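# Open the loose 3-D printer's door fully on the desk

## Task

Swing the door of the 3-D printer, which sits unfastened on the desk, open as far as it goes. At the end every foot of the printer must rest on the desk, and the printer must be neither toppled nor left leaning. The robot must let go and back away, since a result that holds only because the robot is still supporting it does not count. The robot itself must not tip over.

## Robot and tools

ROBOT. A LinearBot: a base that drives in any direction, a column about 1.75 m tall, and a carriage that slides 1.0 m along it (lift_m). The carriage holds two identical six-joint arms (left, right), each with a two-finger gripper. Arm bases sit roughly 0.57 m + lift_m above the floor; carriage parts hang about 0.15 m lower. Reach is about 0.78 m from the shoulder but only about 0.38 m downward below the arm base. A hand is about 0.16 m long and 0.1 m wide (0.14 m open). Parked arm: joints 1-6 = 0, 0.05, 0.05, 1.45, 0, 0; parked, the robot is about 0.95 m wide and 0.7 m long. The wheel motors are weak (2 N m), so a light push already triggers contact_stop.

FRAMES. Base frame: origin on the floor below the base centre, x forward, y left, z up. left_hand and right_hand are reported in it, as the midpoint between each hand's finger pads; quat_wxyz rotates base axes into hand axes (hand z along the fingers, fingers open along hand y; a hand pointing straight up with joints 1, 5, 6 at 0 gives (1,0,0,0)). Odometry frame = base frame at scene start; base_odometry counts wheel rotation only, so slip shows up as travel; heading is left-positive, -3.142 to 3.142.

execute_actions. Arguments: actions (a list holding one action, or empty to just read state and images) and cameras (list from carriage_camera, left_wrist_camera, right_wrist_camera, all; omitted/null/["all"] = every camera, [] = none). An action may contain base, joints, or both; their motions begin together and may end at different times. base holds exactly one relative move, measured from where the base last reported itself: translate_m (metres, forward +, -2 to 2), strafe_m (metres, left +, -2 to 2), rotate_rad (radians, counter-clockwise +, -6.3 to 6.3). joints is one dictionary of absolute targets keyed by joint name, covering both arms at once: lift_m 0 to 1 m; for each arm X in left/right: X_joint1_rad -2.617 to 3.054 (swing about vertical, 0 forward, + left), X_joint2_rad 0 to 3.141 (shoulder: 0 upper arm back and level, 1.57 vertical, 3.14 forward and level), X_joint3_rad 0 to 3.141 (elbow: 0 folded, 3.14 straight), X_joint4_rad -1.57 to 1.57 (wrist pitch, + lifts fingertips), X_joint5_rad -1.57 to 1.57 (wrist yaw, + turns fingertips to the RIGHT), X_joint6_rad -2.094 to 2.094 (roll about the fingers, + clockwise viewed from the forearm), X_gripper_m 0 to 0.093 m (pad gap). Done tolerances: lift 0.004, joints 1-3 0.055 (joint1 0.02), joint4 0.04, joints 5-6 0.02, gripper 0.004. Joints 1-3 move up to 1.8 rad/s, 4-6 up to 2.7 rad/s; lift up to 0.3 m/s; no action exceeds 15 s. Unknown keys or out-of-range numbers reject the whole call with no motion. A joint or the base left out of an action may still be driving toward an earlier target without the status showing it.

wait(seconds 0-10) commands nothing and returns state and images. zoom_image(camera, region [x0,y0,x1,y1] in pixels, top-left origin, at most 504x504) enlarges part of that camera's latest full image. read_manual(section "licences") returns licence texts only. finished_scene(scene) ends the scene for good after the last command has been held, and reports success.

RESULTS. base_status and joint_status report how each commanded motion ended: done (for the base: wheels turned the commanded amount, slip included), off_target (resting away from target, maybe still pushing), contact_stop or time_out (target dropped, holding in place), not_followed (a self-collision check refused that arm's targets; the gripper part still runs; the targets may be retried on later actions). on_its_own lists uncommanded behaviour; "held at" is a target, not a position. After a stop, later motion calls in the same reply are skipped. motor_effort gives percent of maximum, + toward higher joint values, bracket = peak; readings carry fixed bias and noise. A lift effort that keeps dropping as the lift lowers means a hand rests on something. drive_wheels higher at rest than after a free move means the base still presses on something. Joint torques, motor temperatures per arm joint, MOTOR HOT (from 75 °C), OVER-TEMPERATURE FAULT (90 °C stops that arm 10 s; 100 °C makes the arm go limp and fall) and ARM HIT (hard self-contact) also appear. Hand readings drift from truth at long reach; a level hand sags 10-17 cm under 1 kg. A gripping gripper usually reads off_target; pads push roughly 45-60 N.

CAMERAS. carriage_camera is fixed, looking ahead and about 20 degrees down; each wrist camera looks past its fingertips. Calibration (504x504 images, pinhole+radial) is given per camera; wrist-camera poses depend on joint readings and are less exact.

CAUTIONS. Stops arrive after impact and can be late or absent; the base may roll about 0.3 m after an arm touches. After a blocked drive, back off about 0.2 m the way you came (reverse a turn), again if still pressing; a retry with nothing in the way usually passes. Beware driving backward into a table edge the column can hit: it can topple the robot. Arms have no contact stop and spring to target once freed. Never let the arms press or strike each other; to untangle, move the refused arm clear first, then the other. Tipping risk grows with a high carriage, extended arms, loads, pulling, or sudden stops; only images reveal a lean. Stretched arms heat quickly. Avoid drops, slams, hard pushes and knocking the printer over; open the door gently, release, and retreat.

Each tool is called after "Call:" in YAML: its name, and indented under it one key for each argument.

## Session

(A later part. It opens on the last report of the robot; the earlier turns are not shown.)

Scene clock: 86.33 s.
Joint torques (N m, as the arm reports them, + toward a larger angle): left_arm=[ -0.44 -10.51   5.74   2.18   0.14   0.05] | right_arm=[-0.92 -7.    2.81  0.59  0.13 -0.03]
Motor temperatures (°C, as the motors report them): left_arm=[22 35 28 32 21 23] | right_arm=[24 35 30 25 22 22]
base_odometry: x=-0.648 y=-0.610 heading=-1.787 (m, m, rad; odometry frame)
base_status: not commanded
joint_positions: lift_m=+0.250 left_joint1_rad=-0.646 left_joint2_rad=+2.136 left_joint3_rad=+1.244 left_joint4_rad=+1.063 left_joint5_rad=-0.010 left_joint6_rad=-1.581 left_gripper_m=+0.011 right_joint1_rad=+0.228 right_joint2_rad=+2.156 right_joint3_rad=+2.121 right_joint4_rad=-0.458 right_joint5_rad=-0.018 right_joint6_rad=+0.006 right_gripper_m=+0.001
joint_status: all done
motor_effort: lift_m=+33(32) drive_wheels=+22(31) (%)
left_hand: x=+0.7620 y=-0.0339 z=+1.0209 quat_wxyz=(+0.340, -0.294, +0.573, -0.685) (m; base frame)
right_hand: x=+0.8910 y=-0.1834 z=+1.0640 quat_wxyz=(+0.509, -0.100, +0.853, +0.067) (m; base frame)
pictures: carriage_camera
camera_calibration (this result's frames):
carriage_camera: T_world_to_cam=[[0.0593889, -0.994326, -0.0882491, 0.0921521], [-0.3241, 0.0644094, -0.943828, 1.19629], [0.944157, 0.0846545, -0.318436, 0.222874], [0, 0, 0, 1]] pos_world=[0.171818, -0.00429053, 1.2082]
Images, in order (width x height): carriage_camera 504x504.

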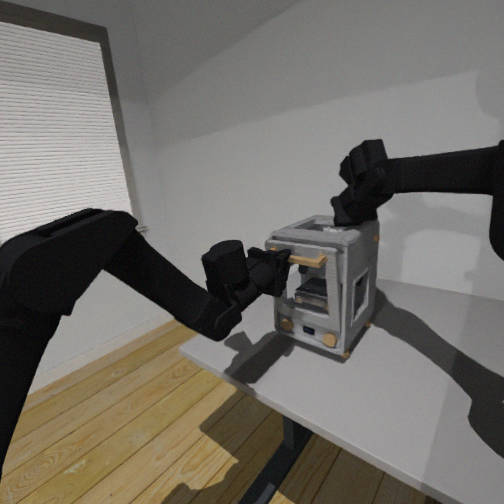

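Call:
execute_actions:
  actions:
    - {"joints": {"left_joint2_rad": 2.235, "left_joint3_rad": 1.085, "left_joint4_rad": 1.49}}
  cameras: []

Call:
execute_actions:
  actions:
    - {"joints": {"right_joint1_rad": 0.0, "right_joint2_rad": 0.05, "right_joint3_rad": 0.05, "right_joint4_rad": 1.45, "lift_m": 0.1, "left_joint2_rad": 1.955, "left_joint3_rad": 1.125, "left_joint4_rad": 1.365}}
  cameras: ["carriage_camera"]

Scene clock: 89.83 s.
Joint torques (N m, as the arm reports them, + toward a larger angle): left_arm=[-0.39 -9.93  4.53  1.96  0.16  0.03] | right_arm=[-0.78 -6.99  2.73  0.58  0.14 -0.03]
Motor temperatures (°C, as the motors report them): left_arm=[22 35 28 32 21 23] | right_arm=[24 35 30 25 22 22]
base_odometry: x=-0.648 y=-0.610 heading=-1.787 (m, m, rad; odometry frame)
base_status: not commanded
joint_positions: lift_m=+0.250 left_joint1_rad=-0.647 left_joint2_rad=+2.227 left_joint3_rad=+1.100 left_joint4_rad=+1.479 left_joint5_rad=-0.010 left_joint6_rad=-1.580 left_gripper_m=+0.011 right_joint1_rad=+0.228 right_joint2_rad=+2.156 right_joint3_rad=+2.121 right_joint4_rad=-0.458 right_joint5_rad=-0.018 right_joint6_rad=+0.006 right_gripper_m=+0.001
joint_status: all done
motor_effort: lift_m=+32(33) drive_wheels=+23(23) (%)
left_hand: x=+0.7356 y=-0.0143 z=+1.0078 quat_wxyz=(+0.365, -0.261, +0.509, -0.735) (m; base frame)
right_hand: x=+0.8910 y=-0.1834 z=+1.0641 quat_wxyz=(+0.509, -0.100, +0.853, +0.067) (m; base frame)
pictures: none
No camera images: the call's "cameras" was empty. Leave "cameras" out to get every camera's image.

Scene clock: 91.93 s.
Joint torques (N m, as the arm reports them, + toward a larger angle): left_arm=[-0.14 -9.66  7.5   1.38  0.17  0.  ] | right_arm=[-0.62  2.56  5.26 -0.21  0.03 -0.04]
Motor temperatures (°C, as the motors report them): left_arm=[22 35 29 31 21 23] | right_arm=[25 35 30 25 22 22]
base_odometry: x=-0.648 y=-0.610 heading=-1.787 (m, m, rad; odometry frame)
base_status: not commanded
joint_positions: lift_m=+0.100 left_joint1_rad=-0.650 left_joint2_rad=+1.960 left_joint3_rad=+1.111 left_joint4_rad=+1.393 left_joint5_rad=-0.012 left_joint6_rad=-1.576 left_gripper_m=+0.011 right_joint1_rad=-0.001 right_joint2_rad=+0.060 right_joint3_rad=+0.066 right_joint4_rad=+1.452 right_joint5_rad=-0.005 right_joint6_rad=+0.006 right_gripper_m=+0.001
joint_status: all done
motor_effort: lift_m=+28(28) drive_wheels=+16(27) (%)
left_hand: x=+0.7077 y=+0.0048 z=+0.9870 quat_wxyz=(+0.387, -0.224, +0.437, -0.780) (m; base frame)
right_hand: x=+0.3073 y=-0.3277 z=+1.0811 quat_wxyz=(+0.998, -0.002, +0.056, +0.003) (m; base frame)
pictures: carriage_camera
camera_calibration (this result's frames):
carriage_camera: T_world_to_cam=[[0.0593889, -0.994326, -0.0882491, 0.0789487], [-0.3241, 0.0644094, -0.943828, 1.05508], [0.944157, 0.0846545, -0.318436, 0.175231], [0, 0, 0, 1]] pos_world=[0.171818, -0.00429053, 1.05858]
Images, in order (width x height): carriage_camera 504x504.

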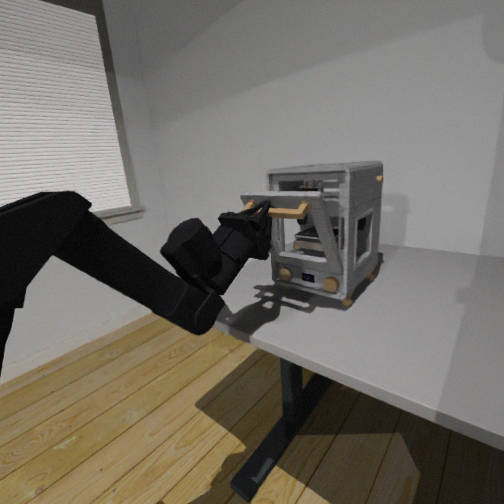

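Call:
execute_actions:
  actions:
    - {"joints": {"left_gripper_m": 0.024, "left_joint2_rad": 1.785, "left_joint3_rad": 0.685, "left_joint4_rad": 1.41}}
  cameras: ["carriage_camera", "left_wrist_camera"]

Scene clock: 96.20 s.
Joint torques (N m, as the arm reports them, + toward a larger angle): left_arm=[-0.08 -8.01  5.76  2.21  0.14  0.  ] | right_arm=[-0.51  2.66  5.18 -0.14  0.02 -0.02]
Motor temperatures (°C, as the motors report them): left_arm=[22 35 29 31 21 23] | right_arm=[25 34 30 25 22 22]
base_odometry: x=-0.648 y=-0.610 heading=-1.787 (m, m, rad; odometry frame)
base_status: not commanded
joint_positions: lift_m=+0.100 left_joint1_rad=-0.650 left_joint2_rad=+1.795 left_joint3_rad=+0.685 left_joint4_rad=+1.380 left_joint5_rad=-0.010 left_joint6_rad=-1.576 left_gripper_m=+0.024 right_joint1_rad=-0.001 right_joint2_rad=+0.060 right_joint3_rad=+0.066 right_joint4_rad=+1.452 right_joint5_rad=-0.005 right_joint6_rad=+0.006 right_gripper_m=+0.001
joint_status: all done
motor_effort: lift_m=+27(27) drive_wheels=+16(17) (%)
left_hand: x=+0.6605 y=+0.0403 z=+0.8896 quat_wxyz=(+0.354, -0.274, +0.540, -0.713) (m; base frame)
right_hand: x=+0.3073 y=-0.3277 z=+1.0811 quat_wxyz=(+0.998, -0.002, +0.056, +0.003) (m; base frame)
pictures: carriage_camera, left_wrist_camera
camera_calibration (this result's frames):
carriage_camera: T_world_to_cam=[[0.0593889, -0.994326, -0.0882491, 0.0789487], [-0.3241, 0.0644094, -0.943828, 1.05508], [0.944157, 0.0846545, -0.318436, 0.175231], [0, 0, 0, 1]] pos_world=[0.171818, -0.00429053, 1.05858]
left_wrist_camera: T_world_to_cam=[[-0.224404, 0.0748849, 0.971615, -0.712808], [-0.920499, -0.343573, -0.186118, 0.790217], [0.319883, -0.936136, 0.146031, -0.176122], [0, 0, 0, 1]] pos_world=[0.623775, 0.160001, 0.865368]
Images, in order (width x height): carriage_camera 504x504, left_wrist_camera 504x504.

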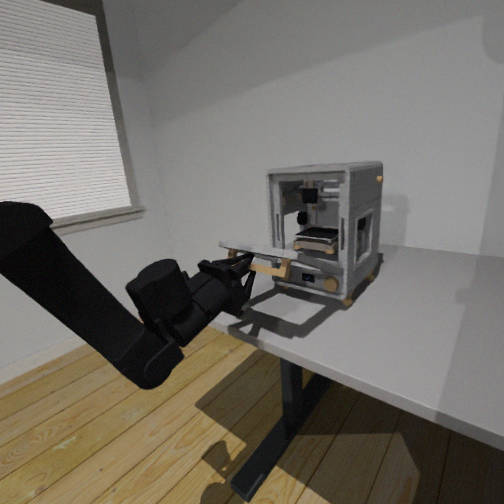

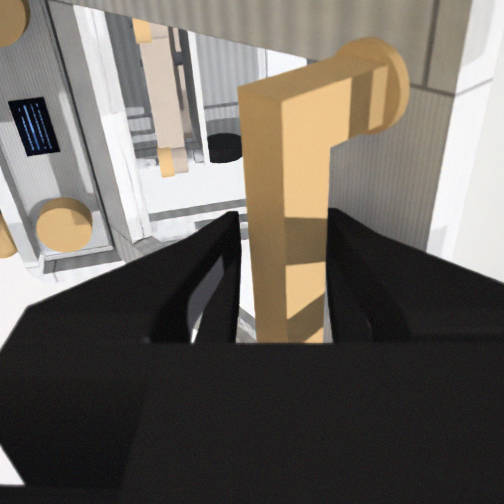

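Call:
execute_actions:
  actions:
    - {"joints": {"lift_m": 0.04, "left_joint2_rad": 1.76, "left_joint3_rad": 0.655, "left_joint4_rad": 1.36}}
  cameras: ["carriage_camera", "left_wrist_camera"]

Scene clock: 98.10 s.
Joint torques (N m, as the arm reports them, + toward a larger angle): left_arm=[-0.06 -7.63  5.99  2.34  0.09  0.  ] | right_arm=[-0.51  2.62  5.16 -0.16  0.   -0.01]
Motor temperatures (°C, as the motors report them): left_arm=[22 35 29 31 21 23] | right_arm=[25 33 30 24 22 22]
base_odometry: x=-0.648 y=-0.610 heading=-1.787 (m, m, rad; odometry frame)
base_status: not commanded
joint_positions: lift_m=+0.040 left_joint1_rad=-0.650 left_joint2_rad=+1.767 left_joint3_rad=+0.653 left_joint4_rad=+1.321 left_joint5_rad=-0.008 left_joint6_rad=-1.576 left_gripper_m=+0.024 right_joint1_rad=-0.001 right_joint2_rad=+0.060 right_joint3_rad=+0.066 right_joint4_rad=+1.452 right_joint5_rad=-0.005 right_joint6_rad=+0.006 right_gripper_m=+0.001
joint_status: all done
motor_effort: lift_m=+28(29) drive_wheels=+17(16) (%)
left_hand: x=+0.6568 y=+0.0428 z=+0.8153 quat_wxyz=(+0.345, -0.284, +0.563, -0.695) (m; base frame)
right_hand: x=+0.3074 y=-0.3277 z=+1.0209 quat_wxyz=(+0.998, -0.002, +0.056, +0.003) (m; base frame)
pictures: carriage_camera, left_wrist_camera
camera_calibration (this result's frames):
carriage_camera: T_world_to_cam=[[0.0593889, -0.994326, -0.0882491, 0.0736423], [-0.3241, 0.0644094, -0.943828, 0.998331], [0.944157, 0.0846545, -0.318436, 0.156084], [0, 0, 0, 1]] pos_world=[0.171818, -0.00429053, 0.998453]
left_wrist_camera: T_world_to_cam=[[-0.175234, 0.0374127, 0.983816, -0.682189], [-0.92951, -0.335655, -0.152797, 0.752251], [0.324506, -0.941242, 0.0935936, -0.121844], [0, 0, 0, 1]] pos_world=[0.619221, 0.163335, 0.797494]
Images, in order (width x height): carriage_camera 504x504, left_wrist_camera 504x504.

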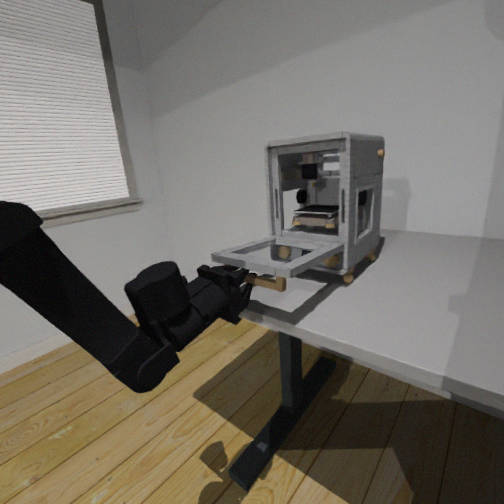

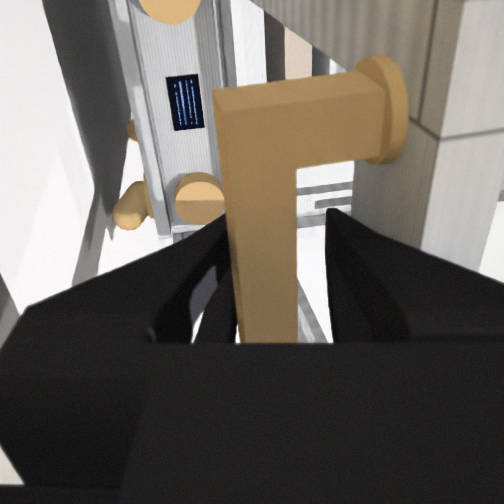

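Call:
execute_actions:
  actions:
    - {"joints": {"lift_m": 0.005}}
  cameras: ["carriage_camera", "left_wrist_camera"]

Scene clock: 99.87 s.
Joint torques (N m, as the arm reports them, + toward a larger angle): left_arm=[-0.14 -7.27  5.86  1.93  0.12  0.02] | right_arm=[-0.58  2.45  5.42 -0.19  0.   -0.05]
Motor temperatures (°C, as the motors report them): left_arm=[22 35 29 32 21 23] | right_arm=[25 33 30 24 22 22]
base_odometry: x=-0.648 y=-0.610 heading=-1.787 (m, m, rad; odometry frame)
base_status: not commanded
joint_positions: lift_m=+0.005 left_joint1_rad=-0.650 left_joint2_rad=+1.766 left_joint3_rad=+0.653 left_joint4_rad=+1.361 left_joint5_rad=-0.007 left_joint6_rad=-1.576 left_gripper_m=+0.024 right_joint1_rad=-0.001 right_joint2_rad=+0.060 right_joint3_rad=+0.066 right_joint4_rad=+1.452 right_joint5_rad=-0.005 right_joint6_rad=+0.006 right_gripper_m=+0.001
joint_status: all done
motor_effort: lift_m=+28(29) drive_wheels=+18(19) (%)
left_hand: x=+0.6548 y=+0.0441 z=+0.7907 quat_wxyz=(+0.351, -0.277, +0.548, -0.707) (m; base frame)
right_hand: x=+0.3073 y=-0.3278 z=+0.9861 quat_wxyz=(+0.998, -0.002, +0.056, +0.002) (m; base frame)
pictures: carriage_camera, left_wrist_camera
camera_calibration (this result's frames):
carriage_camera: T_world_to_cam=[[0.0593889, -0.994326, -0.0882491, 0.0705637], [-0.3241, 0.0644094, -0.943828, 0.965404], [0.944157, 0.0846545, -0.318436, 0.144975], [0, 0, 0, 1]] pos_world=[0.171818, -0.00429053, 0.963568]
left_wrist_camera: T_world_to_cam=[[-0.20807, 0.062319, 0.976127, -0.632003], [-0.924378, -0.338756, -0.175412, 0.761699], [0.319737, -0.938808, 0.128091, -0.141912], [0, 0, 0, 1]] pos_world=[0.617972, 0.164188, 0.768704]
Images, in order (width x height): carriage_camera 504x504, left_wrist_camera 504x504.

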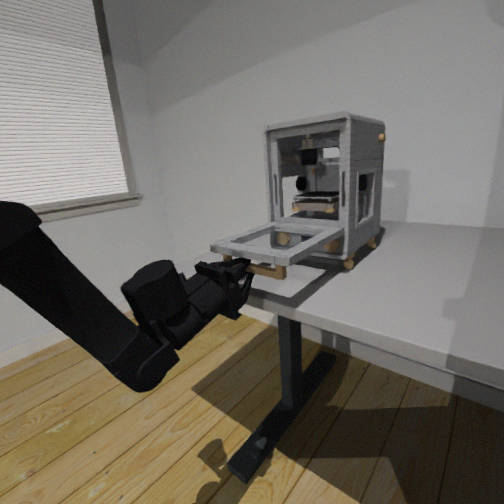

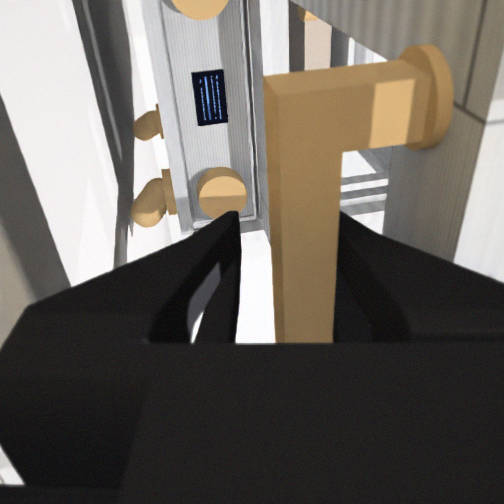

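Call:
execute_actions:
  actions:
    - {"joints": {"lift_m": 0.011, "left_joint2_rad": 1.54, "left_joint3_rad": 0.375, "left_joint4_rad": 1.42}}
  cameras: ["carriage_camera"]

Scene clock: 101.70 s.
Joint torques (N m, as the arm reports them, + toward a larger angle): left_arm=[-0.17 -5.52  4.72  2.09  0.11  0.  ] | right_arm=[-0.44  2.67  5.4  -0.17  0.01 -0.04]
Motor temperatures (°C, as the motors report them): left_arm=[22 35 29 32 21 23] | right_arm=[25 33 29 24 22 22]
base_odometry: x=-0.648 y=-0.610 heading=-1.787 (m, m, rad; odometry frame)
base_status: not commanded
joint_positions: lift_m=+0.011 left_joint1_rad=-0.650 left_joint2_rad=+1.546 left_joint3_rad=+0.386 left_joint4_rad=+1.406 left_joint5_rad=-0.007 left_joint6_rad=-1.576 left_gripper_m=+0.024 right_joint1_rad=-0.001 right_joint2_rad=+0.060 right_joint3_rad=+0.066 right_joint4_rad=+1.452 right_joint5_rad=-0.005 right_joint6_rad=+0.006 right_gripper_m=+0.001
joint_status: all done
motor_effort: lift_m=+33(40) drive_wheels=+17(19) (%)
left_hand: x=+0.6015 y=+0.0845 z=+0.7931 quat_wxyz=(+0.350, -0.277, +0.549, -0.706) (m; base frame)
right_hand: x=+0.3074 y=-0.3278 z=+0.9916 quat_wxyz=(+0.998, -0.002, +0.056, +0.002) (m; base frame)
pictures: carriage_camera
camera_calibration (this result's frames):
carriage_camera: T_world_to_cam=[[0.0593889, -0.994326, -0.0882491, 0.0710568], [-0.3241, 0.0644094, -0.943828, 0.970678], [0.944157, 0.0846545, -0.318436, 0.146754], [0, 0, 0, 1]] pos_world=[0.171818, -0.00429053, 0.969155]
Images, in order (width x height): carriage_camera 504x504.

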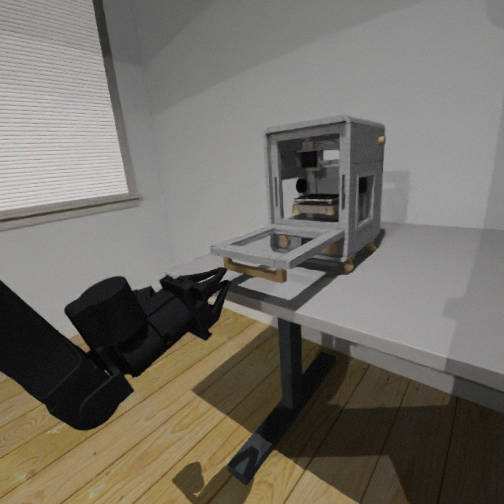

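Call:
execute_actions:
  actions:
    - {"base": {"translate_m": -0.35}}
  cameras: []

Call:
execute_actions:
  actions:
    - {"joints": {"left_joint1_rad": 0.0, "left_joint2_rad": 0.05, "left_joint3_rad": 0.05, "left_joint4_rad": 1.45, "left_joint6_rad": 0.0}}
  cameras: ["carriage_camera"]

Scene clock: 105.17 s.
Joint torques (N m, as the arm reports them, + toward a larger angle): left_arm=[-0.33 -5.49  4.56  2.1   0.12  0.  ] | right_arm=[-0.53  2.79  5.47 -0.17  0.01 -0.04]
Motor temperatures (°C, as the motors report them): left_arm=[22 34 29 32 21 23] | right_arm=[24 32 29 24 22 22]
base_odometry: x=-0.573 y=-0.268 heading=-1.786 (m, m, rad; odometry frame)
base_status: done
joint_positions: lift_m=+0.011 left_joint1_rad=-0.650 left_joint2_rad=+1.546 left_joint3_rad=+0.386 left_joint4_rad=+1.407 left_joint5_rad=-0.007 left_joint6_rad=-1.576 left_gripper_m=+0.024 right_joint1_rad=-0.001 right_joint2_rad=+0.060 right_joint3_rad=+0.066 right_joint4_rad=+1.452 right_joint5_rad=-0.005 right_joint6_rad=+0.006 right_gripper_m=+0.001
joint_status: not commanded
motor_effort: lift_m=+34(33) drive_wheels=-11(39) (%)
left_hand: x=+0.6015 y=+0.0845 z=+0.7933 quat_wxyz=(+0.350, -0.277, +0.549, -0.707) (m; base frame)
right_hand: x=+0.3074 y=-0.3278 z=+0.9916 quat_wxyz=(+0.998, -0.002, +0.056, +0.002) (m; base frame)
pictures: none
No camera images: the call's "cameras" was empty. Leave "cameras" out to get every camera's image.

Scene clock: 106.90 s.
Joint torques (N m, as the arm reports them, + toward a larger angle): left_arm=[ 0.35  2.76  4.85 -0.16  0.07 -0.05] | right_arm=[-0.52  2.66  5.4  -0.14 -0.02 -0.06]
Motor temperatures (°C, as the motors report them): left_arm=[22 33 29 32 21 23] | right_arm=[24 32 29 24 22 22]
base_odometry: x=-0.573 y=-0.268 heading=-1.786 (m, m, rad; odometry frame)
base_status: not commanded
joint_positions: lift_m=+0.011 left_joint1_rad=-0.007 left_joint2_rad=+0.058 left_joint3_rad=+0.062 left_joint4_rad=+1.445 left_joint5_rad=-0.004 left_joint6_rad=-0.008 left_gripper_m=+0.024 right_joint1_rad=-0.001 right_joint2_rad=+0.060 right_joint3_rad=+0.066 right_joint4_rad=+1.452 right_joint5_rad=-0.005 right_joint6_rad=+0.006 right_gripper_m=+0.001
joint_status: all done
motor_effort: lift_m=+33(33) drive_wheels=-8(10) (%)
left_hand: x=+0.3097 y=+0.3290 z=+0.9904 quat_wxyz=(+0.998, -0.002, +0.061, -0.007) (m; base frame)
right_hand: x=+0.3074 y=-0.3278 z=+0.9916 quat_wxyz=(+0.998, -0.002, +0.056, +0.002) (m; base frame)
pictures: carriage_camera
camera_calibration (this result's frames):
carriage_camera: T_world_to_cam=[[0.0593889, -0.994326, -0.0882491, 0.0710568], [-0.3241, 0.0644094, -0.943828, 0.970678], [0.944157, 0.0846545, -0.318436, 0.146754], [0, 0, 0, 1]] pos_world=[0.171818, -0.00429053, 0.969155]
Images, in order (width x height): carriage_camera 504x504.

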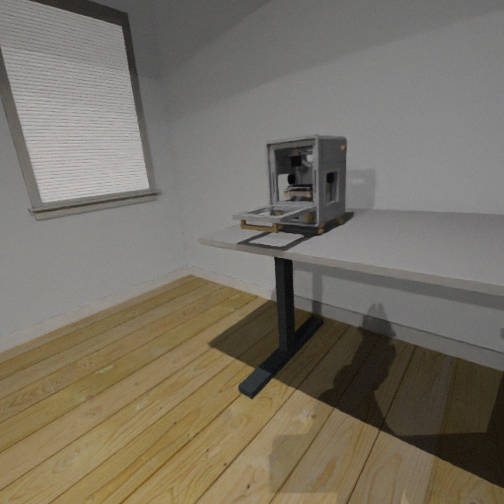

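Call:
finished_scene:
  scene: 2

The scene is finished: the task was done.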